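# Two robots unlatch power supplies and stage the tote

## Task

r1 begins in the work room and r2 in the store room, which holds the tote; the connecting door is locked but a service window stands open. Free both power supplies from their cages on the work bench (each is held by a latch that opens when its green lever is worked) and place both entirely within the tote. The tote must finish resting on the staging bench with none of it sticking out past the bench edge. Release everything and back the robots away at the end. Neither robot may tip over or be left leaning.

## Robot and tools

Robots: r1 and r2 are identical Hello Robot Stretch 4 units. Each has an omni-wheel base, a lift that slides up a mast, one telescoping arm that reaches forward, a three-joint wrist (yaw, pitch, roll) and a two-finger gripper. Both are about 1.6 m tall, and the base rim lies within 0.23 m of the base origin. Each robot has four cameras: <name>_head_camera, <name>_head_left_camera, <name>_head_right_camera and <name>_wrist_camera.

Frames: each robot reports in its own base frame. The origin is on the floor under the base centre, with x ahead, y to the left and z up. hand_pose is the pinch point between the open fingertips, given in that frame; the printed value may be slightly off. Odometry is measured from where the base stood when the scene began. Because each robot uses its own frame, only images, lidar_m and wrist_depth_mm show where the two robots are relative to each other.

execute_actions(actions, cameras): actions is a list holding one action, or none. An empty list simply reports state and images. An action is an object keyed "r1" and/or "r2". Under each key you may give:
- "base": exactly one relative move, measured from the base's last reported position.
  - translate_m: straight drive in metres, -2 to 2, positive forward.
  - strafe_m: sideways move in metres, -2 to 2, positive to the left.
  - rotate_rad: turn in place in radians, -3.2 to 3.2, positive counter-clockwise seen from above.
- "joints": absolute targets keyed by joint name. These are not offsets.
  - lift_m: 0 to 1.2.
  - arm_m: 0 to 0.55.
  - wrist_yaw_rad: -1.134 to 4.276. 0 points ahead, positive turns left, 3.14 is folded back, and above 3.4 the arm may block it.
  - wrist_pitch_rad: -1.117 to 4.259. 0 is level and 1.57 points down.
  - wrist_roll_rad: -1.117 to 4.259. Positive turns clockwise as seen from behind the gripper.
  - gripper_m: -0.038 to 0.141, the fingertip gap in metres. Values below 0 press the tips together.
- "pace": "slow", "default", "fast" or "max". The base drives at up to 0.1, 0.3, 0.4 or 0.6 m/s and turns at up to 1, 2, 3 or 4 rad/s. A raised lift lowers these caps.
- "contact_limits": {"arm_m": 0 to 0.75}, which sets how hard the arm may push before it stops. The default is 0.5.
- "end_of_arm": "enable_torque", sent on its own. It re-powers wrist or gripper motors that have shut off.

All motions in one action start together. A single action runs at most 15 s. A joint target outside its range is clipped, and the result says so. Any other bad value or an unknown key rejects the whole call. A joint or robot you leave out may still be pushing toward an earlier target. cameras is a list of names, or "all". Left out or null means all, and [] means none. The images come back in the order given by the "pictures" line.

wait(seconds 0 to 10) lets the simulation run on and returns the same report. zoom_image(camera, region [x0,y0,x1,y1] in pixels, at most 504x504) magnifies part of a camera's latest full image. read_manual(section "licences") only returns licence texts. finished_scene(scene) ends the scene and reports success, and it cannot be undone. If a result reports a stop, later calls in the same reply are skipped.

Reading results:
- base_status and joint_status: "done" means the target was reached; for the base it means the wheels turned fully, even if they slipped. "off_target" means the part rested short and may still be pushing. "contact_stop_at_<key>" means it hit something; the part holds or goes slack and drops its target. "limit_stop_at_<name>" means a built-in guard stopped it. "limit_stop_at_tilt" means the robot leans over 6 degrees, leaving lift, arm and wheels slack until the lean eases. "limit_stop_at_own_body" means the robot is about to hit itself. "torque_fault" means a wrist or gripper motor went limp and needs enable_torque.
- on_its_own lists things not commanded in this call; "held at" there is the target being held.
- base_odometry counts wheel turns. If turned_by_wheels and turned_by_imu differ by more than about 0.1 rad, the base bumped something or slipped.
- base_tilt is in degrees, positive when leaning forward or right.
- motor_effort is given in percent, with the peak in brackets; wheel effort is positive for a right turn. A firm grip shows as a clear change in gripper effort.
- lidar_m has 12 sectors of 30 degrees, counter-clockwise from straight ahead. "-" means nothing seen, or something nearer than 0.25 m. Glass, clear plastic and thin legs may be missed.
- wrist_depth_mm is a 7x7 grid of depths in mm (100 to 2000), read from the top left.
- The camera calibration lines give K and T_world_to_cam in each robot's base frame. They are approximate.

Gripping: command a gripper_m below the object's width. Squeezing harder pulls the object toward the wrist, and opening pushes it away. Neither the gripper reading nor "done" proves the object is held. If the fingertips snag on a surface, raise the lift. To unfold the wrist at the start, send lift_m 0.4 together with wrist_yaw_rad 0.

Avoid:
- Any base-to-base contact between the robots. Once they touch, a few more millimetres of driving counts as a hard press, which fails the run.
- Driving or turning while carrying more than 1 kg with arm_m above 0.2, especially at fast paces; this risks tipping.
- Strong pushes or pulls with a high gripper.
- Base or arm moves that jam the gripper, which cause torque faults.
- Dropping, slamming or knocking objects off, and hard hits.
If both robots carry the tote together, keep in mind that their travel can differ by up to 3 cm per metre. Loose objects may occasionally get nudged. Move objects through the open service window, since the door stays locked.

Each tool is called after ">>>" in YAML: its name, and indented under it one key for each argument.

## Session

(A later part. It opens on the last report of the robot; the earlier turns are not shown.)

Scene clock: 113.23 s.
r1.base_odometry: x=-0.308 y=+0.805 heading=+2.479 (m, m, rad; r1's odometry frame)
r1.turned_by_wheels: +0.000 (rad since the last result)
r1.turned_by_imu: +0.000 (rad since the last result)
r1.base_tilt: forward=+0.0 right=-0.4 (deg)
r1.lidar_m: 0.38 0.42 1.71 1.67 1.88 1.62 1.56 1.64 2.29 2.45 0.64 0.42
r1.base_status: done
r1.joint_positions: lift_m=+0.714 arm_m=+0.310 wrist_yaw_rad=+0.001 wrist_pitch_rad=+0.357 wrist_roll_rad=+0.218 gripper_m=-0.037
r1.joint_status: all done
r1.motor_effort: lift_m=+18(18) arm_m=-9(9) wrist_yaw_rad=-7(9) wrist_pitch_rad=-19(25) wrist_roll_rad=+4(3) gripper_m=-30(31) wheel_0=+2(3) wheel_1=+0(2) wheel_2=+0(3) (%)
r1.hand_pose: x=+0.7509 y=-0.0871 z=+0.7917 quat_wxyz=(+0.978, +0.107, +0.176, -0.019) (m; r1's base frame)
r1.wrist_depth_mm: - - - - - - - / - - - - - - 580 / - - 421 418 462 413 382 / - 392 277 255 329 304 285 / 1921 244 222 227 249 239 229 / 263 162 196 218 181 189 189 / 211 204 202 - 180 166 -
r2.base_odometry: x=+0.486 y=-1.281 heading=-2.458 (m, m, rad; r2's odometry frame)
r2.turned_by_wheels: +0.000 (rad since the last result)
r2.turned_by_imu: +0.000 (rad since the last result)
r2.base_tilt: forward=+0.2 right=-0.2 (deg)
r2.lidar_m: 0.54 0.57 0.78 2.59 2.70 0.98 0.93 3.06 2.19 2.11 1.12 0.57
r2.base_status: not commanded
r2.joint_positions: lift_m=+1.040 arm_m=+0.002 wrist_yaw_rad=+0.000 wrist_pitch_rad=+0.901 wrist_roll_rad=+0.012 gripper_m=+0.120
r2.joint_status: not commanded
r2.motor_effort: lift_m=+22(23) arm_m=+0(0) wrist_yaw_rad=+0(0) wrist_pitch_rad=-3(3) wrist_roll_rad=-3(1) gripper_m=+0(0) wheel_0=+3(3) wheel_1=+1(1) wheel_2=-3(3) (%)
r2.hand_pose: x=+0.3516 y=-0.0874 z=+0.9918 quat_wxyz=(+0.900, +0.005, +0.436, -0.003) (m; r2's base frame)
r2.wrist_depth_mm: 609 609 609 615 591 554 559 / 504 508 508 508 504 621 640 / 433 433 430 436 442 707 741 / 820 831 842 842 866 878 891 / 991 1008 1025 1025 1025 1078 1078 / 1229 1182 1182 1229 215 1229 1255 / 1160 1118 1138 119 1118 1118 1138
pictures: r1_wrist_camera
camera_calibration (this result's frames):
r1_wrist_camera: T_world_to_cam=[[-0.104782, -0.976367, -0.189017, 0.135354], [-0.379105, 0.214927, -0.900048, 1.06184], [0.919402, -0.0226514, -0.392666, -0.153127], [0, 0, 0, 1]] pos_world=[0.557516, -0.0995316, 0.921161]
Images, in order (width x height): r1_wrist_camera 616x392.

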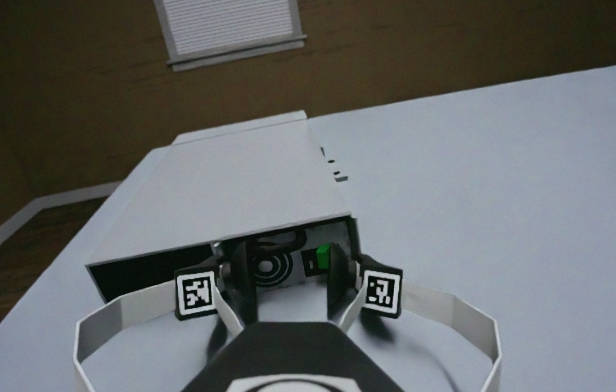

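>>> execute_actions:
  actions:
    - {"r1":{"joints":{"arm_m":0.27,"gripper_m":0.062}}}
  cameras: []

>>> execute_actions:
  actions:
    - {"r1":{"joints":{"lift_m":0.93,"wrist_roll_rad":3.14,"arm_m":0.2}}}
  cameras: []

>>> execute_actions:
  actions:
    - {"r1":{"base":{"translate_m":0.12},"joints":{"arm_m":0.37,"wrist_pitch_rad":1.5}}}
  cameras: ["r1_wrist_camera","r1_head_camera"]

Scene clock: 117.17 s.
r1.base_odometry: x=-0.308 y=+0.805 heading=+2.479 (m, m, rad; r1's odometry frame)
r1.turned_by_wheels: +0.000 (rad since the last result)
r1.turned_by_imu: +0.000 (rad since the last result)
r1.base_tilt: forward=-0.1 right=-0.4 (deg)
r1.lidar_m: 0.40 0.44 1.69 1.64 1.87 1.62 1.55 1.63 2.24 2.43 0.60 0.42
r1.base_status: not commanded
r1.joint_positions: lift_m=+0.714 arm_m=+0.272 wrist_yaw_rad=+0.002 wrist_pitch_rad=+0.350 wrist_roll_rad=+0.220 gripper_m=+0.062
r1.joint_status: all done
r1.motor_effort: lift_m=+19(19) arm_m=-9(8) wrist_yaw_rad=-6(34) wrist_pitch_rad=+0(22) wrist_roll_rad=+0(4) gripper_m=-2(32) wheel_0=+0(6) wheel_1=-1(3) wheel_2=+1(5) (%)
r1.hand_pose: x=+0.7137 y=-0.0870 z=+0.7935 quat_wxyz=(+0.979, +0.108, +0.173, -0.018) (m; r1's base frame)
r1.wrist_depth_mm: - - - - - - - / - - - - - - 615 / - - 449 449 484 436 397 / - 462 293 270 342 314 294 / - 300 264 266 259 247 237 / 272 255 220 216 199 204 194 / 221 206 208 - 183 169 -
r2.base_odometry: x=+0.486 y=-1.281 heading=-2.458 (m, m, rad; r2's odometry frame)
r2.turned_by_wheels: +0.000 (rad since the last result)
r2.turned_by_imu: +0.001 (rad since the last result)
r2.base_tilt: forward=+0.1 right=-0.2 (deg)
r2.lidar_m: 0.53 0.55 0.80 2.59 2.72 0.97 0.92 3.05 2.21 2.12 1.12 0.57
r2.base_status: not commanded
r2.joint_positions: lift_m=+1.040 arm_m=+0.002 wrist_yaw_rad=+0.000 wrist_pitch_rad=+0.901 wrist_roll_rad=+0.012 gripper_m=+0.120
r2.joint_status: not commanded
r2.motor_effort: lift_m=+22(23) arm_m=-1(0) wrist_yaw_rad=+0(0) wrist_pitch_rad=-5(3) wrist_roll_rad=-1(1) gripper_m=-1(2) wheel_0=+3(3) wheel_1=+1(1) wheel_2=-3(3) (%)
r2.hand_pose: x=+0.3516 y=-0.0874 z=+0.9918 quat_wxyz=(+0.900, +0.005, +0.436, -0.003) (m; r2's base frame)
r2.wrist_depth_mm: 603 609 615 609 585 554 554 / 504 504 504 504 508 627 634 / 433 433 433 442 445 707 741 / 820 831 831 842 854 878 891 / 991 1008 1025 1060 1025 1078 1078 / 1205 1160 1182 1205 216 1229 1281 / 1138 1118 1138 119 1138 1118 1160
pictures: none
No camera images: the call's "cameras" was empty. Leave "cameras" out to get every camera's image.

Scene clock: 119.47 s.
r1.base_odometry: x=-0.308 y=+0.805 heading=+2.479 (m, m, rad; r1's odometry frame)
r1.turned_by_wheels: +0.000 (rad since the last result)
r1.turned_by_imu: +0.000 (rad since the last result)
r1.base_tilt: forward=-0.1 right=-0.3 (deg)
r1.lidar_m: 0.41 0.42 1.68 1.64 1.90 1.64 1.54 1.63 2.25 2.45 0.60 0.44
r1.base_status: not commanded
r1.joint_positions: lift_m=+0.930 arm_m=+0.202 wrist_yaw_rad=+0.000 wrist_pitch_rad=+0.352 wrist_roll_rad=+3.140 gripper_m=+0.062
r1.joint_status: all done
r1.motor_effort: lift_m=+23(23) arm_m=-9(10) wrist_yaw_rad=-1(7) wrist_pitch_rad=-8(8) wrist_roll_rad=+1(3) gripper_m=-1(3) wheel_0=+0(0) wheel_1=-1(1) wheel_2=+1(1) (%)
r1.hand_pose: x=+0.6433 y=-0.0874 z=+1.0085 quat_wxyz=(+0.001, +0.985, +0.000, -0.175) (m; r1's base frame)
r1.wrist_depth_mm: 362 362 357 357 355 364 1366 / 439 442 445 402 424 1618 1661 / 580 585 580 484 544 - - / - - - - - - - / - - - - - - - / - - - - 198 - - / - - - - - - -
r2.base_odometry: x=+0.486 y=-1.281 heading=-2.458 (m, m, rad; r2's odometry frame)
r2.turned_by_wheels: +0.000 (rad since the last result)
r2.turned_by_imu: +0.001 (rad since the last result)
r2.base_tilt: forward=+0.2 right=-0.2 (deg)
r2.lidar_m: 0.54 0.57 0.79 2.61 2.70 0.96 0.90 3.05 2.19 2.11 1.12 0.58
r2.base_status: not commanded
r2.joint_positions: lift_m=+1.040 arm_m=+0.002 wrist_yaw_rad=+0.000 wrist_pitch_rad=+0.901 wrist_roll_rad=+0.012 gripper_m=+0.120
r2.joint_status: not commanded
r2.motor_effort: lift_m=+23(23) arm_m=+0(0) wrist_yaw_rad=+0(0) wrist_pitch_rad=-3(4) wrist_roll_rad=-2(3) gripper_m=+0(0) wheel_0=+3(3) wheel_1=+1(1) wheel_2=-3(3) (%)
r2.hand_pose: x=+0.3516 y=-0.0874 z=+0.9918 quat_wxyz=(+0.900, +0.005, +0.436, -0.003) (m; r2's base frame)
r2.wrist_depth_mm: 603 615 603 609 591 554 559 / 504 508 504 508 508 627 640 / 433 433 433 439 442 707 741 / 820 831 831 854 854 866 891 / 991 1025 1025 1042 1025 1078 1098 / 1182 1138 1182 1229 216 1205 1255 / 1138 1118 1160 119 1138 1138 1138
pictures: none
No camera images: the call's "cameras" was empty. Leave "cameras" out to get every camera's image.

Scene clock: 121.13 s.
r1.base_odometry: x=-0.403 y=+0.878 heading=+2.480 (m, m, rad; r1's odometry frame)
r1.turned_by_wheels: +0.000 (rad since the last result)
r1.turned_by_imu: +0.001 (rad since the last result)
r1.base_tilt: forward=-0.1 right=-0.3 (deg)
r1.lidar_m: 0.29 0.31 1.71 1.65 1.91 1.74 1.68 1.73 2.41 1.11 0.40 0.31
r1.base_status: done
r1.joint_positions: lift_m=+0.930 arm_m=+0.368 wrist_yaw_rad=+0.000 wrist_pitch_rad=+1.500 wrist_roll_rad=+3.140 gripper_m=+0.062
r1.joint_status: all done
r1.motor_effort: lift_m=+23(23) arm_m=+9(11) wrist_yaw_rad=-3(2) wrist_pitch_rad=+1(4) wrist_roll_rad=+1(0) gripper_m=-2(3) wheel_0=+1(7) wheel_1=+1(5) wheel_2=+1(8) (%)
r1.hand_pose: x=+0.5599 y=-0.0874 z=+0.8202 quat_wxyz=(+0.001, +0.732, +0.001, -0.681) (m; r1's base frame)
r1.wrist_depth_mm: 258 262 265 267 271 271 276 / 263 265 267 270 273 277 279 / 266 267 272 274 278 281 282 / 272 273 276 278 282 286 289 / 274 276 278 283 286 291 293 / 278 279 282 286 198 293 1098 / 285 285 289 - 294 300 1160
r2.base_odometry: x=+0.486 y=-1.281 heading=-2.458 (m, m, rad; r2's odometry frame)
r2.turned_by_wheels: +0.000 (rad since the last result)
r2.turned_by_imu: +0.000 (rad since the last result)
r2.base_tilt: forward=+0.1 right=-0.2 (deg)
r2.lidar_m: 0.53 0.55 0.81 2.61 2.71 0.97 0.91 3.03 2.21 2.09 1.14 0.57
r2.base_status: not commanded
r2.joint_positions: lift_m=+1.040 arm_m=+0.002 wrist_yaw_rad=+0.000 wrist_pitch_rad=+0.901 wrist_roll_rad=+0.012 gripper_m=+0.120
r2.joint_status: not commanded
r2.motor_effort: lift_m=+23(23) arm_m=-1(1) wrist_yaw_rad=+0(0) wrist_pitch_rad=-4(3) wrist_roll_rad=-2(1) gripper_m=+0(2) wheel_0=+3(3) wheel_1=+1(1) wheel_2=-3(2) (%)
r2.hand_pose: x=+0.3516 y=-0.0874 z=+0.9918 quat_wxyz=(+0.900, +0.005, +0.436, -0.003) (m; r2's base frame)
r2.wrist_depth_mm: 609 603 609 603 591 549 559 / 508 504 508 508 504 627 634 / 433 430 433 439 445 707 741 / 820 820 842 854 866 878 878 / 1008 991 1042 1042 1025 1098 1098 / 1205 1160 1182 1229 216 1255 1229 / 1118 1118 1138 119 1118 1138 1118
pictures: r1_head_camera, r1_wrist_camera
camera_calibration (this result's frames):
r1_wrist_camera: T_world_to_cam=[[-0.00690363, 0.99943, 0.0330351, 0.0561674], [0.993731, 0.00317052, 0.111749, -0.601861], [0.111581, 0.0335995, -0.993187, 0.983481], [0, 0, 0, 1]] pos_world=[0.488739, -0.0872717, 1.04218]
Images, in order (width x height): r1_head_camera 420x560, r1_wrist_camera 616x392.

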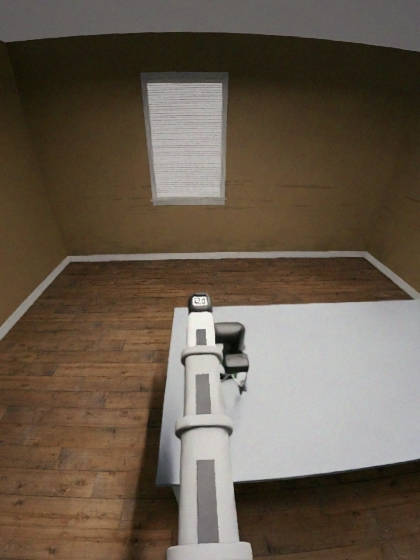

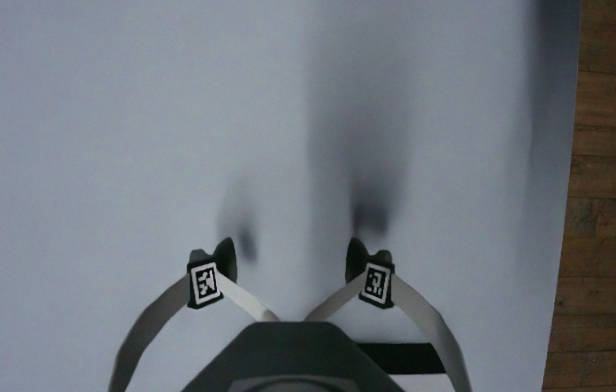

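>>> execute_actions:
  actions:
    - {"r1":{"joints":{"arm_m":0.405,"lift_m":0.909,"gripper_m":0.075}}}
  cameras: ["r1_wrist_camera"]

>>> zoom_image:
  camera: "r1_wrist_camera"
  region: [160, 220, 440, 380]

Scene clock: 122.20 s.
r1.base_odometry: x=-0.403 y=+0.878 heading=+2.480 (m, m, rad; r1's odometry frame)
r1.turned_by_wheels: +0.000 (rad since the last result)
r1.turned_by_imu: +0.000 (rad since the last result)
r1.base_tilt: forward=+0.0 right=-0.3 (deg)
r1.lidar_m: 0.27 0.32 1.70 1.64 1.89 1.75 1.69 1.74 2.45 1.15 0.44 0.31
r1.base_status: not commanded
r1.joint_positions: lift_m=+0.909 arm_m=+0.403 wrist_yaw_rad=+0.000 wrist_pitch_rad=+1.500 wrist_roll_rad=+3.140 gripper_m=+0.075
r1.joint_status: all done
r1.motor_effort: lift_m=+17(22) arm_m=+9(8) wrist_yaw_rad=-2(0) wrist_pitch_rad=+0(0) wrist_roll_rad=+1(0) gripper_m=-2(3) wheel_0=+1(1) wheel_1=+1(1) wheel_2=+1(1) (%)
r1.hand_pose: x=+0.5948 y=-0.0874 z=+0.7997 quat_wxyz=(+0.001, +0.732, +0.001, -0.682) (m; r1's base frame)
r1.wrist_depth_mm: 240 242 243 247 250 253 253 / 242 246 249 251 253 256 258 / 246 249 253 255 257 262 262 / 250 253 255 259 259 264 265 / 253 258 258 260 265 268 272 / 258 259 235 255 204 272 276 / 262 265 266 - 227 253 281
r2.base_odometry: x=+0.486 y=-1.281 heading=-2.458 (m, m, rad; r2's odometry frame)
r2.turned_by_wheels: +0.000 (rad since the last result)
r2.turned_by_imu: +0.000 (rad since the last result)
r2.base_tilt: forward=+0.1 right=-0.2 (deg)
r2.lidar_m: 0.54 0.57 0.79 2.61 2.69 0.98 0.92 3.05 2.21 2.12 1.13 0.57
r2.base_status: not commanded
r2.joint_positions: lift_m=+1.040 arm_m=+0.002 wrist_yaw_rad=+0.000 wrist_pitch_rad=+0.901 wrist_roll_rad=+0.012 gripper_m=+0.120
r2.joint_status: not commanded
r2.motor_effort: lift_m=+23(23) arm_m=+0(0) wrist_yaw_rad=+0(0) wrist_pitch_rad=-4(4) wrist_roll_rad=+1(1) gripper_m=+0(1) wheel_0=+3(3) wheel_1=+1(1) wheel_2=-4(2) (%)
r2.hand_pose: x=+0.3516 y=-0.0874 z=+0.9918 quat_wxyz=(+0.900, +0.005, +0.436, -0.003) (m; r2's base frame)
r2.wrist_depth_mm: 609 609 615 609 591 559 559 / 504 508 504 504 508 627 634 / 433 433 433 442 445 715 750 / 820 820 842 866 854 866 891 / 991 1008 1025 1042 1008 1078 1078 / 1205 1160 1182 1229 216 1229 1255 / 1138 1118 1118 119 1138 1118 1138
pictures: r1_wrist_camera
camera_calibration (this result's frames):
r1_wrist_camera: T_world_to_cam=[[-0.00683729, 0.999431, 0.0330374, 0.057047], [0.99377, 0.00311596, 0.111404, -0.633979], [0.111238, 0.0335933, -0.993226, 0.95941], [0, 0, 0, 1]] pos_world=[0.523697, -0.0872689, 1.02165]
Images, in order (width x height): r1_wrist_camera 616x392.

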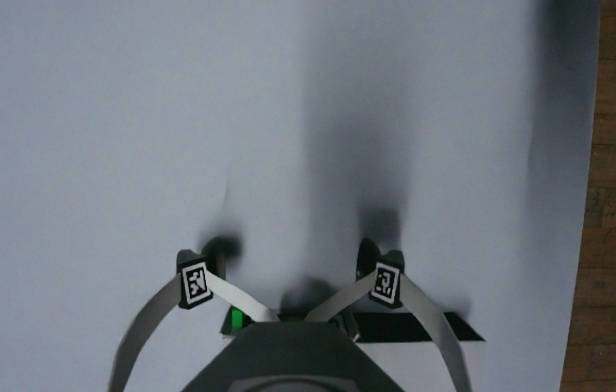

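Region (160, 220, 440, 380) of r1_wrist_camera's 616x392 image, scaled by 1.800; it fills the top 288 rows of this view, and the rest is white.

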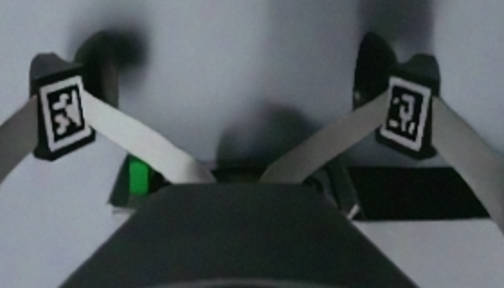

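>>> execute_actions:
  actions:
    - {"r1":{"base":{"strafe_m":-0.007},"joints":{"gripper_m":0.062}}}
  cameras: []

>>> execute_actions:
  actions:
    - {"r1":{"joints":{"arm_m":0.424},"pace":"slow"}}
  cameras: ["r1_wrist_camera"]

>>> zoom_image:
  camera: "r1_wrist_camera"
  region: [160, 220, 440, 380]

Scene clock: 123.20 s.
r1.base_odometry: x=-0.399 y=+0.884 heading=+2.479 (m, m, rad; r1's odometry frame)
r1.turned_by_wheels: +0.000 (rad since the last result)
r1.turned_by_imu: +0.000 (rad since the last result)
r1.base_tilt: forward=-0.1 right=-0.3 (deg)
r1.lidar_m: 0.25 0.32 1.72 1.64 1.89 1.75 1.68 1.76 2.47 1.16 0.41 0.29
r1.base_status: done
r1.joint_positions: lift_m=+0.909 arm_m=+0.403 wrist_yaw_rad=+0.000 wrist_pitch_rad=+1.500 wrist_roll_rad=+3.140 gripper_m=+0.062
r1.joint_status: all done
r1.motor_effort: lift_m=+17(17) arm_m=+8(9) wrist_yaw_rad=-3(1) wrist_pitch_rad=+0(0) wrist_roll_rad=-1(1) gripper_m=-1(1) wheel_0=-2(6) wheel_1=+0(2) wheel_2=+0(1) (%)
r1.hand_pose: x=+0.5948 y=-0.0874 z=+0.7997 quat_wxyz=(+0.001, +0.732, +0.001, -0.682) (m; r1's base frame)
r1.wrist_depth_mm: 239 242 245 246 251 251 254 / 243 245 249 252 253 255 258 / 246 249 253 255 258 260 263 / 251 253 256 258 260 264 267 / 256 257 260 263 264 267 271 / 257 259 226 252 198 273 277 / 262 264 267 - 225 229 281
r2.base_odometry: x=+0.486 y=-1.281 heading=-2.458 (m, m, rad; r2's odometry frame)
r2.turned_by_wheels: +0.000 (rad since the last result)
r2.turned_by_imu: +0.000 (rad since the last result)
r2.base_tilt: forward=+0.1 right=-0.2 (deg)
r2.lidar_m: 0.52 0.57 0.78 2.60 2.73 0.99 0.92 3.05 2.22 2.11 1.09 0.57
r2.base_status: not commanded
r2.joint_positions: lift_m=+1.040 arm_m=+0.002 wrist_yaw_rad=+0.000 wrist_pitch_rad=+0.901 wrist_roll_rad=+0.012 gripper_m=+0.120
r2.joint_status: not commanded
r2.motor_effort: lift_m=+22(23) arm_m=+0(0) wrist_yaw_rad=+0(0) wrist_pitch_rad=-4(4) wrist_roll_rad=-2(3) gripper_m=+0(1) wheel_0=+2(3) wheel_1=+1(1) wheel_2=-3(3) (%)
r2.hand_pose: x=+0.3516 y=-0.0874 z=+0.9918 quat_wxyz=(+0.900, +0.005, +0.436, -0.003) (m; r2's base frame)
r2.wrist_depth_mm: 609 609 603 609 591 544 559 / 504 504 508 508 504 627 634 / 433 433 433 436 442 715 741 / 809 820 831 842 866 878 891 / 991 1008 1042 1042 1025 1078 1098 / 1229 1182 1182 1229 215 1255 1255 / 1118 1098 1138 119 1138 1138 1138
pictures: none
No camera images: the call's "cameras" was empty. Leave "cameras" out to get every camera's image.

Scene clock: 124.37 s.
r1.base_odometry: x=-0.399 y=+0.884 heading=+2.479 (m, m, rad; r1's odometry frame)
r1.turned_by_wheels: +0.000 (rad since the last result)
r1.turned_by_imu: +0.000 (rad since the last result)
r1.base_tilt: forward=+0.0 right=-0.4 (deg)
r1.lidar_m: 0.28 0.30 1.70 1.64 1.90 1.73 1.69 1.75 2.43 1.19 0.45 0.30
r1.base_status: not commanded
r1.joint_positions: lift_m=+0.909 arm_m=+0.422 wrist_yaw_rad=+0.000 wrist_pitch_rad=+1.500 wrist_roll_rad=+3.140 gripper_m=+0.062
r1.joint_status: all done
r1.motor_effort: lift_m=+17(17) arm_m=+9(8) wrist_yaw_rad=-1(2) wrist_pitch_rad=+0(1) wrist_roll_rad=+0(3) gripper_m=-1(3) wheel_0=-2(1) wheel_1=+0(0) wheel_2=+0(0) (%)
r1.hand_pose: x=+0.6137 y=-0.0874 z=+0.7997 quat_wxyz=(+0.001, +0.732, +0.001, -0.682) (m; r1's base frame)
r1.wrist_depth_mm: 239 242 244 247 250 253 254 / 243 245 247 251 254 257 257 / 247 249 252 254 256 259 263 / 251 253 255 260 262 264 266 / 254 257 259 263 264 270 271 / 259 260 219 218 199 270 276 / 264 264 266 - 224 229 283
r2.base_odometry: x=+0.486 y=-1.281 heading=-2.458 (m, m, rad; r2's odometry frame)
r2.turned_by_wheels: +0.000 (rad since the last result)
r2.turned_by_imu: +0.000 (rad since the last result)
r2.base_tilt: forward=+0.2 right=-0.2 (deg)
r2.lidar_m: 0.53 0.55 0.80 2.60 2.71 0.96 0.91 3.05 2.20 2.10 1.13 0.58
r2.base_status: not commanded
r2.joint_positions: lift_m=+1.040 arm_m=+0.002 wrist_yaw_rad=+0.000 wrist_pitch_rad=+0.901 wrist_roll_rad=+0.012 gripper_m=+0.120
r2.joint_status: not commanded
r2.motor_effort: lift_m=+22(23) arm_m=+0(0) wrist_yaw_rad=+0(0) wrist_pitch_rad=-4(4) wrist_roll_rad=-2(1) gripper_m=+0(1) wheel_0=+3(3) wheel_1=+1(1) wheel_2=-2(3) (%)
r2.hand_pose: x=+0.3516 y=-0.0874 z=+0.9918 quat_wxyz=(+0.900, +0.005, +0.436, -0.003) (m; r2's base frame)
r2.wrist_depth_mm: 609 603 609 609 591 559 559 / 504 504 508 508 504 627 640 / 433 433 430 439 442 707 741 / 809 831 842 842 866 866 878 / 991 1025 1025 1042 1008 1078 1098 / 1205 1160 1182 1229 215 1229 1229 / 1138 1118 1118 120 1118 1138 1138
pictures: r1_wrist_camera
camera_calibration (this result's frames):
r1_wrist_camera: T_world_to_cam=[[-0.00683735, 0.999431, 0.0330374, 0.0571767], [0.99377, 0.00311602, 0.111404, -0.652824], [0.111238, 0.0335933, -0.993226, 0.9573], [0, 0, 0, 1]] pos_world=[0.54266, -0.0872689, 1.02165]
Images, in order (width x height): r1_wrist_camera 616x392.

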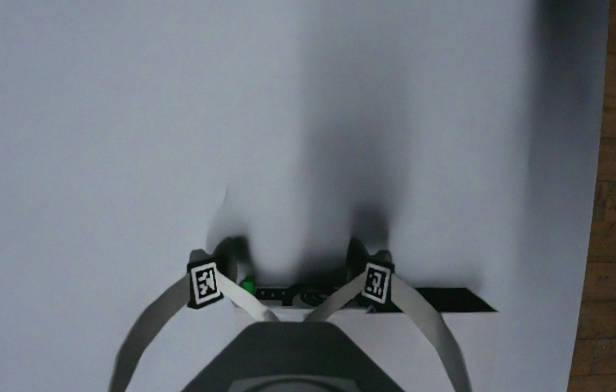

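Region (160, 220, 440, 380) of r1_wrist_camera's 616x392 image, scaled by 1.800; it fills the top 288 rows of this view, and the rest is white.

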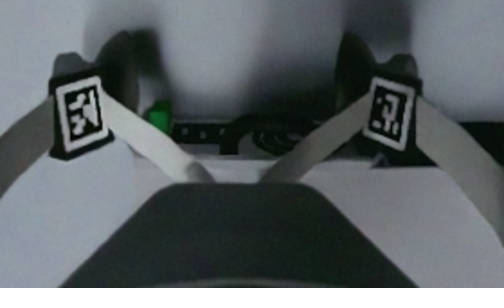

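>>> execute_actions:
  actions:
    - {"r1":{"base":{"strafe_m":0.003},"joints":{"gripper_m":0.044,"arm_m":0.427},"pace":"slow"}}
  cameras: ["r1_wrist_camera"]

>>> zoom_image:
  camera: "r1_wrist_camera"
  region: [160, 220, 440, 380]

Scene clock: 125.67 s.
r1.base_odometry: x=-0.401 y=+0.882 heading=+2.479 (m, m, rad; r1's odometry frame)
r1.turned_by_wheels: +0.000 (rad since the last result)
r1.turned_by_imu: +0.000 (rad since the last result)
r1.base_tilt: forward=-0.1 right=-0.3 (deg)
r1.lidar_m: 0.26 0.30 1.69 1.64 1.92 1.74 1.68 1.76 2.44 1.19 0.44 0.31
r1.base_status: done
r1.joint_positions: lift_m=+0.909 arm_m=+0.425 wrist_yaw_rad=+0.000 wrist_pitch_rad=+1.500 wrist_roll_rad=+3.140 gripper_m=+0.044
r1.joint_status: all done
r1.motor_effort: lift_m=+17(17) arm_m=+9(11) wrist_yaw_rad=-1(2) wrist_pitch_rad=-2(8) wrist_roll_rad=-2(1) gripper_m=-7(8) wheel_0=-2(4) wheel_1=+0(3) wheel_2=+0(2) (%)
r1.hand_pose: x=+0.6166 y=-0.0874 z=+0.7997 quat_wxyz=(+0.000, +0.732, +0.000, -0.682) (m; r1's base frame)
r1.wrist_depth_mm: 240 242 244 247 250 252 252 / 243 245 249 252 252 255 258 / 247 249 252 254 257 258 262 / 251 253 257 258 262 264 265 / 254 256 257 260 265 268 270 / 259 258 200 216 199 267 276 / 263 266 266 - 224 227 281
r2.base_odometry: x=+0.486 y=-1.281 heading=-2.458 (m, m, rad; r2's odometry frame)
r2.turned_by_wheels: +0.000 (rad since the last result)
r2.turned_by_imu: +0.000 (rad since the last result)
r2.base_tilt: forward=+0.2 right=-0.2 (deg)
r2.lidar_m: 0.53 0.56 0.77 2.61 2.72 0.98 0.91 3.04 2.20 2.11 1.16 0.57
r2.base_status: not commanded
r2.joint_positions: lift_m=+1.040 arm_m=+0.002 wrist_yaw_rad=+0.000 wrist_pitch_rad=+0.901 wrist_roll_rad=+0.012 gripper_m=+0.120
r2.joint_status: not commanded
r2.motor_effort: lift_m=+22(23) arm_m=-1(1) wrist_yaw_rad=-1(0) wrist_pitch_rad=-4(4) wrist_roll_rad=-1(2) gripper_m=+0(1) wheel_0=+3(3) wheel_1=+1(1) wheel_2=-3(3) (%)
r2.hand_pose: x=+0.3516 y=-0.0874 z=+0.9918 quat_wxyz=(+0.900, +0.005, +0.436, -0.003) (m; r2's base frame)
r2.wrist_depth_mm: 609 609 615 609 591 554 559 / 504 504 508 508 504 627 634 / 433 433 433 436 442 707 741 / 820 820 831 842 854 878 891 / 976 1008 1008 1025 1025 1060 1078 / 1229 1160 1205 1205 216 1229 1255 / 1138 1118 1138 119 1160 1118 1160
pictures: r1_wrist_camera
camera_calibration (this result's frames):
r1_wrist_camera: T_world_to_cam=[[-0.00596417, 0.999435, 0.0330708, 0.0566405], [0.993828, 0.00226075, 0.11091, -0.655346], [0.110773, 0.0335281, -0.99328, 0.9573], [0, 0, 0, 1]] pos_world=[0.545596, -0.0872235, 1.02168]
Images, in order (width x height): r1_wrist_camera 616x392.

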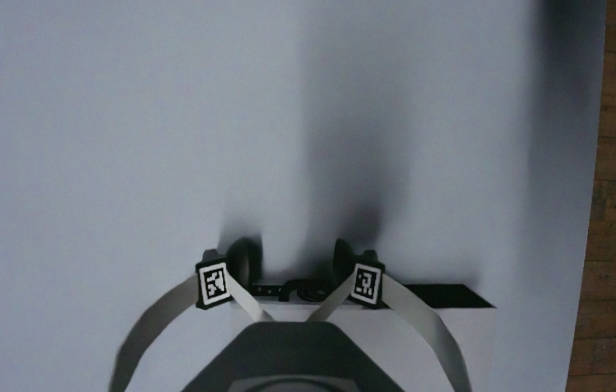

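Region (160, 220, 440, 380) of r1_wrist_camera's 616x392 image, scaled by 1.800; it fills the top 288 rows of this view, and the rest is white.

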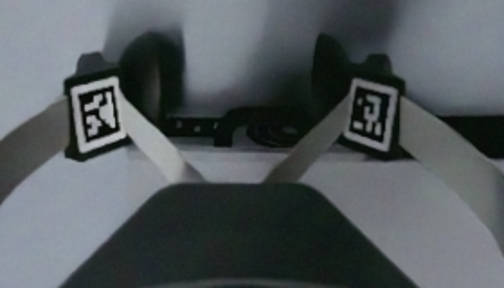

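>>> execute_actions:
  actions:
    - {"r1":{"joints":{"gripper_m":0.036,"arm_m":0.433,"lift_m":0.906},"pace":"slow"}}
  cameras: ["r1_wrist_camera"]

>>> zoom_image:
  camera: "r1_wrist_camera"
  region: [160, 220, 440, 380]

Scene clock: 126.53 s.
r1.base_odometry: x=-0.401 y=+0.882 heading=+2.479 (m, m, rad; r1's odometry frame)
r1.turned_by_wheels: +0.000 (rad since the last result)
r1.turned_by_imu: +0.000 (rad since the last result)
r1.base_tilt: forward=-0.1 right=-0.4 (deg)
r1.lidar_m: 0.28 0.30 1.70 1.63 1.89 1.75 1.67 1.77 2.41 1.14 0.43 0.33
r1.base_status: not commanded
r1.joint_positions: lift_m=+0.906 arm_m=+0.431 wrist_yaw_rad=-0.002 wrist_pitch_rad=+1.508 wrist_roll_rad=+3.140 gripper_m=+0.036
r1.joint_status: all done
r1.on_its_own: wrist_pitch_rad is at rest, and its effort (-25) is outside its rest range (-23 to +23)
r1.motor_effort: lift_m=+15(17) arm_m=+11(8) wrist_yaw_rad=+5(6) wrist_pitch_rad=-25(24) wrist_roll_rad=-1(0) gripper_m=-8(8) wheel_0=-1(2) wheel_1=+0(0) wheel_2=+0(0) (%)
r1.hand_pose: x=+0.6198 y=-0.0875 z=+0.7967 quat_wxyz=(+0.000, +0.729, +0.000, -0.685) (m; r1's base frame)
r1.wrist_depth_mm: 237 240 244 245 247 251 253 / 240 244 247 249 252 254 255 / 243 246 250 252 255 258 258 / 247 250 255 256 258 260 265 / 250 253 255 259 260 264 267 / 255 257 198 216 216 265 273 / 257 262 262 - 220 224 277
r2.base_odometry: x=+0.486 y=-1.281 heading=-2.458 (m, m, rad; r2's odometry frame)
r2.turned_by_wheels: +0.000 (rad since the last result)
r2.turned_by_imu: +0.000 (rad since the last result)
r2.base_tilt: forward=+0.1 right=-0.2 (deg)
r2.lidar_m: 0.54 0.57 0.78 2.59 2.72 1.00 0.92 3.06 2.21 2.12 1.12 0.53
r2.base_status: not commanded
r2.joint_positions: lift_m=+1.040 arm_m=+0.002 wrist_yaw_rad=+0.000 wrist_pitch_rad=+0.901 wrist_roll_rad=+0.012 gripper_m=+0.120
r2.joint_status: not commanded
r2.motor_effort: lift_m=+23(23) arm_m=-1(1) wrist_yaw_rad=+0(0) wrist_pitch_rad=-4(4) wrist_roll_rad=-3(1) gripper_m=-1(0) wheel_0=+3(3) wheel_1=+1(1) wheel_2=-3(3) (%)
r2.hand_pose: x=+0.3516 y=-0.0874 z=+0.9918 quat_wxyz=(+0.900, +0.005, +0.436, -0.003) (m; r2's base frame)
r2.wrist_depth_mm: 609 609 615 609 585 549 559 / 504 504 504 508 504 621 640 / 433 436 433 439 442 715 741 / 820 820 831 854 866 878 878 / 991 1025 1025 1042 1008 1078 1098 / 1229 1160 1182 1205 216 1229 1255 / 1138 1138 1138 119 1138 1118 1118
pictures: r1_wrist_camera
camera_calibration (this result's frames):
r1_wrist_camera: T_world_to_cam=[[-0.00372439, 0.999445, 0.0331163, 0.0553705], [0.994641, 0.000280858, 0.103385, -0.652923], [0.103318, 0.0333239, -0.99409, 0.959218], [0, 0, 0, 1]] pos_world=[0.550526, -0.0871212, 1.01922]
Images, in order (width x height): r1_wrist_camera 616x392.

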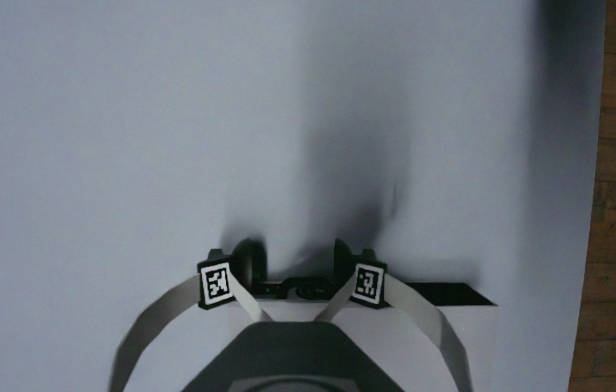

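Region (160, 220, 440, 380) of r1_wrist_camera's 616x392 image, scaled by 1.800; it fills the top 288 rows of this view, and the rest is white.

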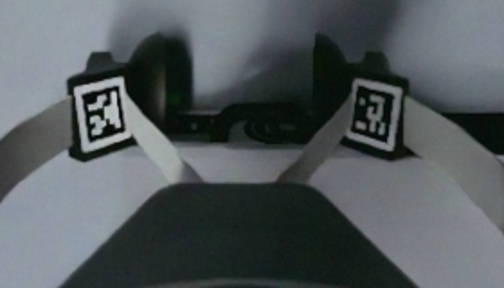

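>>> execute_actions:
  actions:
    - {"r1":{"joints":{"gripper_m":0.0,"lift_m":0.898},"pace":"slow"}}
  cameras: ["r1_wrist_camera"]

>>> execute_actions:
  actions:
    - {"r1":{"joints":{"gripper_m":-0.038,"lift_m":0.889},"pace":"slow"}}
  cameras: ["r1_wrist_camera"]

>>> zoom_image:
  camera: "r1_wrist_camera"
  region: [160, 220, 440, 380]

Scene clock: 128.40 s.
r1.base_odometry: x=-0.401 y=+0.882 heading=+2.479 (m, m, rad; r1's odometry frame)
r1.turned_by_wheels: +0.000 (rad since the last result)
r1.turned_by_imu: +0.000 (rad since the last result)
r1.base_tilt: forward=+0.0 right=-0.4 (deg)
r1.lidar_m: 0.28 0.30 1.71 1.64 1.89 1.77 1.67 1.77 2.45 1.13 0.42 0.31
r1.base_status: not commanded
r1.joint_positions: lift_m=+0.898 arm_m=+0.431 wrist_yaw_rad=-0.002 wrist_pitch_rad=+1.507 wrist_roll_rad=+3.140 gripper_m=+0.001
r1.joint_status: all done
r1.motor_effort: lift_m=+19(18) arm_m=+10(11) wrist_yaw_rad=+4(5) wrist_pitch_rad=-20(24) wrist_roll_rad=-3(3) gripper_m=-21(24) wheel_0=+0(1) wheel_1=+0(0) wheel_2=+0(0) (%)
r1.hand_pose: x=+0.6204 y=-0.0875 z=+0.7884 quat_wxyz=(+0.000, +0.729, +0.000, -0.684) (m; r1's base frame)
r1.wrist_depth_mm: 229 231 233 236 240 240 244 / 231 234 236 238 241 245 247 / 236 237 240 242 246 248 250 / 237 239 244 246 249 253 254 / 241 244 247 248 251 256 258 / 245 244 186 206 189 256 262 / 248 251 251 - 211 213 266
r2.base_odometry: x=+0.486 y=-1.281 heading=-2.458 (m, m, rad; r2's odometry frame)
r2.turned_by_wheels: +0.000 (rad since the last result)
r2.turned_by_imu: +0.000 (rad since the last result)
r2.base_tilt: forward=+0.1 right=-0.2 (deg)
r2.lidar_m: 0.50 0.54 0.77 2.61 2.72 0.98 0.92 3.06 2.19 2.12 1.09 0.56
r2.base_status: not commanded
r2.joint_positions: lift_m=+1.040 arm_m=+0.002 wrist_yaw_rad=+0.000 wrist_pitch_rad=+0.901 wrist_roll_rad=+0.012 gripper_m=+0.120
r2.joint_status: not commanded
r2.motor_effort: lift_m=+22(23) arm_m=-1(0) wrist_yaw_rad=-1(0) wrist_pitch_rad=-4(3) wrist_roll_rad=-1(2) gripper_m=-1(0) wheel_0=+3(3) wheel_1=+1(1) wheel_2=-3(3) (%)
r2.hand_pose: x=+0.3516 y=-0.0874 z=+0.9918 quat_wxyz=(+0.900, +0.005, +0.436, -0.003) (m; r2's base frame)
r2.wrist_depth_mm: 609 603 609 603 591 549 559 / 504 504 504 508 500 627 640 / 433 433 433 439 442 707 741 / 820 831 831 854 866 878 891 / 991 1008 1025 1042 1025 1098 1098 / 1205 1182 1182 1229 215 1229 1281 / 1138 1118 1138 119 1138 1118 1160
pictures: r1_wrist_camera
camera_calibration (this result's frames):
r1_wrist_camera: T_world_to_cam=[[-0.00409807, 0.999444, 0.0331037, 0.0558839], [0.994488, 0.000604858, 0.104851, -0.653668], [0.104773, 0.0333509, -0.993937, 0.949925], [0, 0, 0, 1]] pos_world=[0.550768, -0.0871384, 1.01085]
Images, in order (width x height): r1_wrist_camera 616x392.

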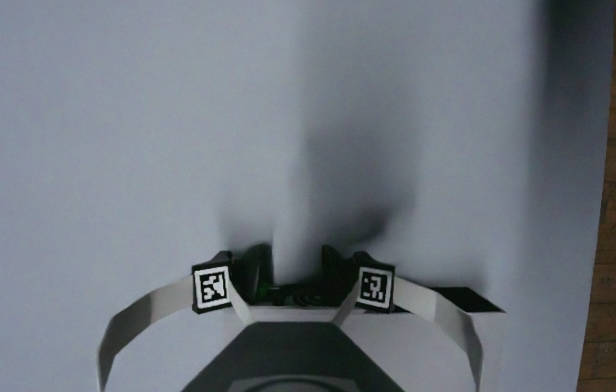

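Scene clock: 129.83 s.
r1.base_odometry: x=-0.401 y=+0.882 heading=+2.479 (m, m, rad; r1's odometry frame)
r1.turned_by_wheels: +0.000 (rad since the last result)
r1.turned_by_imu: +0.000 (rad since the last result)
r1.base_tilt: forward=-0.1 right=-0.4 (deg)
r1.lidar_m: 0.28 0.32 1.71 1.65 1.90 1.75 1.67 1.77 2.46 1.17 0.44 0.32
r1.base_status: not commanded
r1.joint_positions: lift_m=+0.889 arm_m=+0.431 wrist_yaw_rad=-0.003 wrist_pitch_rad=+1.507 wrist_roll_rad=+3.140 gripper_m=-0.037
r1.joint_status: all done
r1.motor_effort: lift_m=+19(18) arm_m=+10(10) wrist_yaw_rad=+7(7) wrist_pitch_rad=-21(23) wrist_roll_rad=-4(2) gripper_m=-28(27) wheel_0=+1(0) wheel_1=+0(0) wheel_2=+0(0) (%)
r1.hand_pose: x=+0.6202 y=-0.0875 z=+0.7794 quat_wxyz=(+0.000, +0.729, +0.000, -0.684) (m; r1's base frame)
r1.wrist_depth_mm: 220 223 225 228 229 231 233 / 223 224 228 229 232 236 236 / 225 229 231 234 236 238 241 / 229 232 235 236 240 242 244 / 232 235 236 238 240 245 248 / 236 167 194 198 182 233 252 / 237 241 243 - 201 204 255
r2.base_odometry: x=+0.486 y=-1.281 heading=-2.458 (m, m, rad; r2's odometry frame)
r2.turned_by_wheels: +0.000 (rad since the last result)
r2.turned_by_imu: +0.000 (rad since the last result)
r2.base_tilt: forward=+0.1 right=-0.3 (deg)
r2.lidar_m: 0.54 0.55 0.77 2.59 2.70 0.97 0.92 3.05 2.19 2.11 1.11 0.57
r2.base_status: not commanded
r2.joint_positions: lift_m=+1.040 arm_m=+0.002 wrist_yaw_rad=+0.000 wrist_pitch_rad=+0.901 wrist_roll_rad=+0.012 gripper_m=+0.120
r2.joint_status: not commanded
r2.motor_effort: lift_m=+23(23) arm_m=+0(0) wrist_yaw_rad=+0(1) wrist_pitch_rad=-4(4) wrist_roll_rad=-4(3) gripper_m=-1(2) wheel_0=+2(3) wheel_1=+1(1) wheel_2=-3(3) (%)
r2.hand_pose: x=+0.3516 y=-0.0874 z=+0.9918 quat_wxyz=(+0.900, +0.005, +0.436, -0.003) (m; r2's base frame)
r2.wrist_depth_mm: 609 609 609 615 585 549 559 / 504 508 508 508 508 627 640 / 433 433 433 439 442 707 750 / 809 831 831 842 866 878 878 / 991 1008 1025 1042 1008 1098 1098 / 1205 1182 1182 1229 216 1229 1255 / 1138 1118 1138 119 1138 1118 1138
pictures: r1_wrist_camera
camera_calibration (this result's frames):
r1_wrist_camera: T_world_to_cam=[[-0.00347076, 0.999446, 0.0331076, 0.0558004], [0.994554, 0.0000012648, 0.104224, -0.652098], [0.104166, 0.033289, -0.994003, 0.941406], [0, 0, 0, 1]] pos_world=[0.550678, -0.0871071, 1.00188]
Images, in order (width x height): r1_wrist_camera 616x392.

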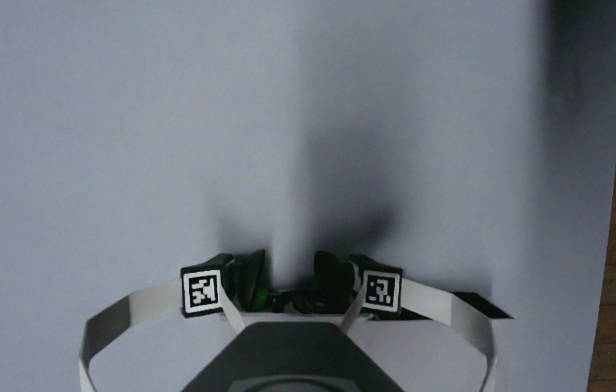

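Region (160, 220, 440, 380) of r1_wrist_camera's 616x392 image, scaled by 1.800; it fills the top 288 rows of this view, and the rest is white.

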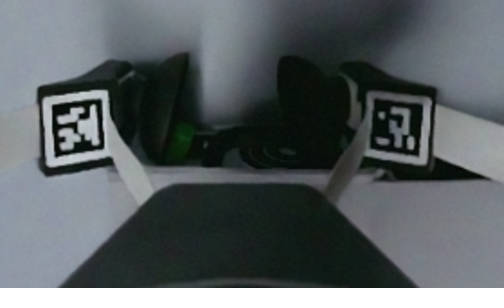

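>>> execute_actions:
  actions:
    - {"r1":{"joints":{"arm_m":0.421},"pace":"slow"}}
  cameras: ["r1_wrist_camera"]

>>> execute_actions:
  actions:
    - {"r1":{"joints":{"arm_m":0.416},"pace":"slow"}}
  cameras: ["r1_wrist_camera"]

Scene clock: 130.90 s.
r1.base_odometry: x=-0.401 y=+0.882 heading=+2.480 (m, m, rad; r1's odometry frame)
r1.turned_by_wheels: +0.000 (rad since the last result)
r1.turned_by_imu: +0.000 (rad since the last result)
r1.base_tilt: forward=+0.0 right=-0.3 (deg)
r1.lidar_m: 0.28 0.33 1.70 1.63 1.92 1.76 1.68 1.77 2.44 1.15 0.42 0.31
r1.base_status: not commanded
r1.joint_positions: lift_m=+0.889 arm_m=+0.423 wrist_yaw_rad=+0.002 wrist_pitch_rad=+1.493 wrist_roll_rad=+3.140 gripper_m=-0.037
r1.joint_status: all done
r1.motor_effort: lift_m=+20(20) arm_m=-12(14) wrist_yaw_rad=-10(5) wrist_pitch_rad=+21(21) wrist_roll_rad=-2(3) gripper_m=-26(29) wheel_0=+0(1) wheel_1=+0(1) wheel_2=+2(2) (%)
r1.hand_pose: x=+0.6167 y=-0.0874 z=+0.7796 quat_wxyz=(+0.001, +0.734, +0.001, -0.679) (m; r1's base frame)
r1.wrist_depth_mm: 220 221 224 224 228 230 233 / 223 224 227 230 230 234 236 / 226 228 230 233 236 239 240 / 229 231 235 236 239 241 243 / 234 236 236 240 241 246 249 / 236 166 193 198 182 248 253 / 241 244 244 - 202 204 258
r2.base_odometry: x=+0.486 y=-1.281 heading=-2.458 (m, m, rad; r2's odometry frame)
r2.turned_by_wheels: +0.000 (rad since the last result)
r2.turned_by_imu: +0.000 (rad since the last result)
r2.base_tilt: forward=+0.1 right=-0.2 (deg)
r2.lidar_m: 0.53 0.58 0.78 2.59 2.74 0.97 0.93 3.04 2.19 2.09 1.12 0.55
r2.base_status: not commanded
r2.joint_positions: lift_m=+1.040 arm_m=+0.002 wrist_yaw_rad=+0.000 wrist_pitch_rad=+0.901 wrist_roll_rad=+0.012 gripper_m=+0.120
r2.joint_status: not commanded
r2.motor_effort: lift_m=+22(23) arm_m=+0(0) wrist_yaw_rad=+0(0) wrist_pitch_rad=-4(3) wrist_roll_rad=-1(3) gripper_m=-1(1) wheel_0=+3(3) wheel_1=+1(1) wheel_2=-2(2) (%)
r2.hand_pose: x=+0.3516 y=-0.0874 z=+0.9918 quat_wxyz=(+0.900, +0.005, +0.436, -0.003) (m; r2's base frame)
r2.wrist_depth_mm: 609 609 609 609 591 554 554 / 508 504 508 500 504 627 640 / 433 433 433 439 442 707 750 / 820 831 842 842 854 878 878 / 991 1008 1025 1060 1025 1060 1078 / 1205 1160 1182 1229 215 1229 1229 / 1138 1118 1138 119 1138 1118 1138
pictures: r1_wrist_camera
camera_calibration (this result's frames):
r1_wrist_camera: T_world_to_cam=[[-0.00898548, 0.999414, 0.033023, 0.0591418], [0.992905, 0.00500149, 0.118801, -0.658608], [0.118567, 0.0338562, -0.992369, 0.931837], [0, 0, 0, 1]] pos_world=[0.543982, -0.0873616, 1.00102]
Images, in order (width x height): r1_wrist_camera 616x392.

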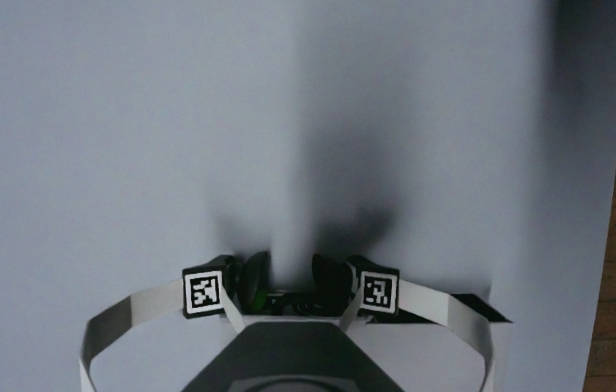

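Scene clock: 131.63 s.
r1.base_odometry: x=-0.401 y=+0.882 heading=+2.480 (m, m, rad; r1's odometry frame)
r1.turned_by_wheels: +0.000 (rad since the last result)
r1.turned_by_imu: +0.000 (rad since the last result)
r1.base_tilt: forward=+0.0 right=-0.4 (deg)
r1.lidar_m: 0.28 0.32 1.71 1.65 1.90 1.75 1.67 1.74 2.47 1.14 0.42 0.33
r1.base_status: not commanded
r1.joint_positions: lift_m=+0.889 arm_m=+0.418 wrist_yaw_rad=+0.003 wrist_pitch_rad=+1.491 wrist_roll_rad=+3.140 gripper_m=-0.037
r1.joint_status: all done
r1.on_its_own: wrist_pitch_rad is at rest, and its effort (+25) is outside its rest range (-23 to +23)
r1.motor_effort: lift_m=+20(21) arm_m=-12(13) wrist_yaw_rad=-10(11) wrist_pitch_rad=+25(25) wrist_roll_rad=-2(2) gripper_m=-29(27) wheel_0=+1(1) wheel_1=+0(0) wheel_2=+3(3) (%)
r1.hand_pose: x=+0.6122 y=-0.0873 z=+0.7796 quat_wxyz=(+0.002, +0.735, +0.002, -0.678) (m; r1's base frame)
r1.wrist_depth_mm: 219 220 224 225 227 230 231 / 222 224 227 229 232 234 236 / 225 228 232 233 236 237 240 / 229 233 234 236 239 242 245 / 234 236 237 239 242 246 250 / 237 165 193 208 182 249 254 / 241 243 247 - 204 206 257
r2.base_odometry: x=+0.486 y=-1.281 heading=-2.458 (m, m, rad; r2's odometry frame)
r2.turned_by_wheels: +0.000 (rad since the last result)
r2.turned_by_imu: +0.000 (rad since the last result)
r2.base_tilt: forward=+0.2 right=-0.2 (deg)
r2.lidar_m: 0.54 0.56 0.79 2.60 2.71 0.96 0.91 3.06 2.22 2.10 1.12 0.56
r2.base_status: not commanded
r2.joint_positions: lift_m=+1.040 arm_m=+0.002 wrist_yaw_rad=+0.000 wrist_pitch_rad=+0.901 wrist_roll_rad=+0.012 gripper_m=+0.120
r2.joint_status: not commanded
r2.motor_effort: lift_m=+23(23) arm_m=+0(0) wrist_yaw_rad=+0(0) wrist_pitch_rad=-4(4) wrist_roll_rad=+0(3) gripper_m=+0(1) wheel_0=+3(3) wheel_1=+1(1) wheel_2=-3(3) (%)
r2.hand_pose: x=+0.3516 y=-0.0874 z=+0.9918 quat_wxyz=(+0.900, +0.005, +0.436, -0.003) (m; r2's base frame)
r2.wrist_depth_mm: 603 609 609 615 591 549 559 / 504 504 508 508 504 627 634 / 433 433 436 439 445 715 741 / 820 831 831 842 866 866 878 / 1008 1025 1042 1042 1025 1078 1098 / 1205 1160 1182 1229 215 1229 1255 / 1160 1118 1160 119 1138 1118 1118
pictures: r1_wrist_camera
camera_calibration (this result's frames):
r1_wrist_camera: T_world_to_cam=[[-0.00958164, 0.999408, 0.0330303, 0.0594411], [0.992766, 0.00555419, 0.119933, -0.654837], [0.119679, 0.0339405, -0.992232, 0.931612], [0, 0, 0, 1]] pos_world=[0.539175, -0.0873883, 1.00095]
Images, in order (width x height): r1_wrist_camera 616x392.

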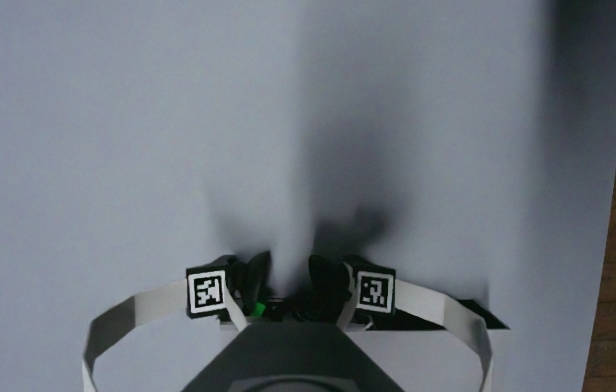

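>>> execute_actions:
  actions:
    - {"r1":{"joints":{"arm_m":0.39,"gripper_m":0.062,"lift_m":0.93}}}
  cameras: []

>>> execute_actions:
  actions:
    - {"r1":{"base":{"strafe_m":-0.022},"joints":{"arm_m":0.13,"wrist_pitch_rad":0.35,"wrist_roll_rad":0.3,"wrist_yaw_rad":0.1}}}
  cameras: []

>>> execute_actions:
  actions:
    - {"r1":{"joints":{"arm_m":0.145,"lift_m":0.727}}}
  cameras: ["r1_wrist_camera"]

Scene clock: 134.67 s.
r1.base_odometry: x=-0.401 y=+0.882 heading=+2.479 (m, m, rad; r1's odometry frame)
r1.turned_by_wheels: +0.000 (rad since the last result)
r1.turned_by_imu: +0.000 (rad since the last result)
r1.base_tilt: forward=-0.1 right=-0.4 (deg)
r1.lidar_m: 0.27 0.29 1.71 1.64 1.91 1.76 1.67 1.75 2.46 1.15 0.45 0.33
r1.base_status: not commanded
r1.joint_positions: lift_m=+0.930 arm_m=+0.392 wrist_yaw_rad=+0.000 wrist_pitch_rad=+1.500 wrist_roll_rad=+3.140 gripper_m=+0.062
r1.joint_status: all done
r1.motor_effort: lift_m=+23(25) arm_m=-9(10) wrist_yaw_rad=-2(10) wrist_pitch_rad=+0(21) wrist_roll_rad=-1(2) gripper_m=-2(25) wheel_0=-1(1) wheel_1=-1(1) wheel_2=+0(3) (%)
r1.hand_pose: x=+0.5829 y=-0.0874 z=+0.8202 quat_wxyz=(+0.001, +0.732, +0.001, -0.682) (m; r1's base frame)
r1.wrist_depth_mm: 256 260 265 267 268 272 276 / 263 265 268 268 272 276 278 / 266 270 270 273 276 282 286 / 271 273 277 279 282 285 289 / 274 277 279 283 285 290 293 / 281 279 259 282 198 293 1098 / 282 286 289 - 247 298 1098
r2.base_odometry: x=+0.486 y=-1.281 heading=-2.458 (m, m, rad; r2's odometry frame)
r2.turned_by_wheels: +0.000 (rad since the last result)
r2.turned_by_imu: +0.001 (rad since the last result)
r2.base_tilt: forward=+0.1 right=-0.2 (deg)
r2.lidar_m: 0.54 0.55 0.80 2.58 2.71 0.97 0.91 3.04 2.20 2.10 1.12 0.57
r2.base_status: not commanded
r2.joint_positions: lift_m=+1.040 arm_m=+0.002 wrist_yaw_rad=+0.000 wrist_pitch_rad=+0.901 wrist_roll_rad=+0.012 gripper_m=+0.120
r2.joint_status: not commanded
r2.motor_effort: lift_m=+23(23) arm_m=-1(0) wrist_yaw_rad=+0(0) wrist_pitch_rad=-4(4) wrist_roll_rad=-1(3) gripper_m=-1(0) wheel_0=+3(3) wheel_1=+1(1) wheel_2=-3(3) (%)
r2.hand_pose: x=+0.3516 y=-0.0874 z=+0.9918 quat_wxyz=(+0.900, +0.005, +0.436, -0.003) (m; r2's base frame)
r2.wrist_depth_mm: 603 609 615 609 591 554 559 / 504 504 504 508 504 627 627 / 433 433 433 439 442 707 732 / 809 831 842 854 866 878 878 / 976 1025 1042 1042 1025 1078 1098 / 1205 1160 1182 1255 216 1205 1229 / 1138 1118 1160 119 1138 1138 1118
pictures: none
No camera images: the call's "cameras" was empty. Leave "cameras" out to get every camera's image.

Scene clock: 136.90 s.
r1.base_odometry: x=-0.387 y=+0.899 heading=+2.479 (m, m, rad; r1's odometry frame)
r1.turned_by_wheels: +0.000 (rad since the last result)
r1.turned_by_imu: +0.001 (rad since the last result)
r1.base_tilt: forward=+0.0 right=-0.3 (deg)
r1.lidar_m: 0.28 0.30 1.69 1.68 1.96 1.72 1.67 1.76 2.42 1.13 0.43 0.29
r1.base_status: done
r1.joint_positions: lift_m=+0.930 arm_m=+0.132 wrist_yaw_rad=+0.100 wrist_pitch_rad=+0.352 wrist_roll_rad=+0.300 gripper_m=+0.062
r1.joint_status: all done
r1.motor_effort: lift_m=+22(23) arm_m=-9(11) wrist_yaw_rad=+0(4) wrist_pitch_rad=-8(16) wrist_roll_rad=+0(4) gripper_m=-1(3) wheel_0=+0(6) wheel_1=+1(5) wheel_2=+1(1) (%)
r1.hand_pose: x=+0.5806 y=-0.0600 z=+1.0084 quat_wxyz=(+0.974, +0.138, +0.180, +0.022) (m; r1's base frame)
r1.wrist_depth_mm: - - - - - - - / - - - - - - - / - - - - - - - / - - - - - 691 634 / - - 715 585 580 549 504 / - 1983 473 455 198 459 430 / 1708 1537 512 - 413 389 373
r2.base_odometry: x=+0.486 y=-1.281 heading=-2.458 (m, m, rad; r2's odometry frame)
r2.turned_by_wheels: +0.000 (rad since the last result)
r2.turned_by_imu: +0.001 (rad since the last result)
r2.base_tilt: forward=+0.2 right=-0.2 (deg)
r2.lidar_m: 0.53 0.58 0.78 2.59 2.70 0.97 0.91 3.04 2.19 2.11 1.10 0.57
r2.base_status: not commanded
r2.joint_positions: lift_m=+1.040 arm_m=+0.002 wrist_yaw_rad=+0.000 wrist_pitch_rad=+0.901 wrist_roll_rad=+0.012 gripper_m=+0.120
r2.joint_status: not commanded
r2.motor_effort: lift_m=+22(23) arm_m=-1(0) wrist_yaw_rad=+0(0) wrist_pitch_rad=-4(5) wrist_roll_rad=-1(4) gripper_m=-1(1) wheel_0=+3(3) wheel_1=+1(1) wheel_2=-3(3) (%)
r2.hand_pose: x=+0.3516 y=-0.0874 z=+0.9918 quat_wxyz=(+0.900, +0.005, +0.436, -0.003) (m; r2's base frame)
r2.wrist_depth_mm: 603 603 615 603 591 554 559 / 504 508 508 508 504 634 627 / 433 433 433 442 442 715 741 / 809 820 831 842 866 878 891 / 991 1025 1025 1060 1025 1078 1098 / 1205 1160 1205 1229 216 1229 1229 / 1160 1118 1138 120 1138 1118 1138
pictures: none
No camera images: the call's "cameras" was empty. Leave "cameras" out to get every camera's image.

Scene clock: 138.83 s.
r1.base_odometry: x=-0.387 y=+0.899 heading=+2.479 (m, m, rad; r1's odometry frame)
r1.turned_by_wheels: +0.000 (rad since the last result)
r1.turned_by_imu: +0.000 (rad since the last result)
r1.base_tilt: forward=-0.1 right=-0.3 (deg)
r1.lidar_m: 0.28 0.31 1.73 1.66 1.93 1.75 1.68 1.77 2.42 1.16 0.44 0.29
r1.base_status: not commanded
r1.joint_positions: lift_m=+0.727 arm_m=+0.143 wrist_yaw_rad=+0.100 wrist_pitch_rad=+0.352 wrist_roll_rad=+0.300 gripper_m=+0.062
r1.joint_status: all done
r1.motor_effort: lift_m=+17(22) arm_m=+9(9) wrist_yaw_rad=-1(1) wrist_pitch_rad=-9(7) wrist_roll_rad=-2(0) gripper_m=-2(1) wheel_0=+1(0) wheel_1=+1(1) wheel_2=+0(0) (%)
r1.hand_pose: x=+0.5925 y=-0.0600 z=+0.8059 quat_wxyz=(+0.974, +0.138, +0.180, +0.022) (m; r1's base frame)
r1.wrist_depth_mm: - - - - - - - / - - - - - 627 549 / - - - 455 484 413 373 / - - 330 297 349 312 287 / - 357 268 271 264 250 237 / 1661 290 243 236 198 208 196 / 256 235 229 - 193 177 173
r2.base_odometry: x=+0.486 y=-1.281 heading=-2.458 (m, m, rad; r2's odometry frame)
r2.turned_by_wheels: +0.000 (rad since the last result)
r2.turned_by_imu: +0.000 (rad since the last result)
r2.base_tilt: forward=+0.2 right=-0.2 (deg)
r2.lidar_m: 0.54 0.57 0.79 2.60 2.74 0.96 0.93 3.04 2.19 2.11 1.13 0.55
r2.base_status: not commanded
r2.joint_positions: lift_m=+1.040 arm_m=+0.002 wrist_yaw_rad=+0.000 wrist_pitch_rad=+0.901 wrist_roll_rad=+0.012 gripper_m=+0.120
r2.joint_status: not commanded
r2.motor_effort: lift_m=+23(23) arm_m=-1(0) wrist_yaw_rad=-1(0) wrist_pitch_rad=-4(4) wrist_roll_rad=-3(2) gripper_m=-1(0) wheel_0=+3(3) wheel_1=+1(1) wheel_2=-3(3) (%)
r2.hand_pose: x=+0.3516 y=-0.0874 z=+0.9918 quat_wxyz=(+0.900, +0.005, +0.436, -0.003) (m; r2's base frame)
r2.wrist_depth_mm: 603 609 603 615 591 549 564 / 508 508 508 504 504 634 634 / 433 433 433 439 442 707 741 / 809 831 842 854 854 866 878 / 991 1025 1042 1042 1025 1078 1098 / 1229 1160 1182 1229 215 1229 1255 / 1138 1118 1138 119 1138 1118 1138
pictures: r1_wrist_camera
camera_calibration (this result's frames):
r1_wrist_camera: T_world_to_cam=[[-0.0365766, -0.963894, -0.263761, 0.168477], [-0.395313, 0.256365, -0.882045, 1.00635], [0.917818, 0.0720062, -0.390417, 0.00353556], [0, 0, 0, 1]] pos_world=[0.40074, -0.0958533, 0.933463]
Images, in order (width x height): r1_wrist_camera 616x392.

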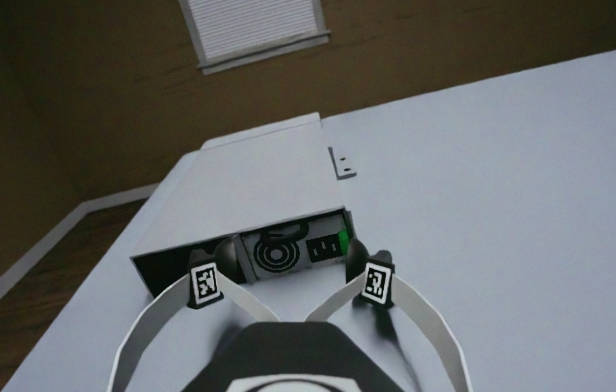

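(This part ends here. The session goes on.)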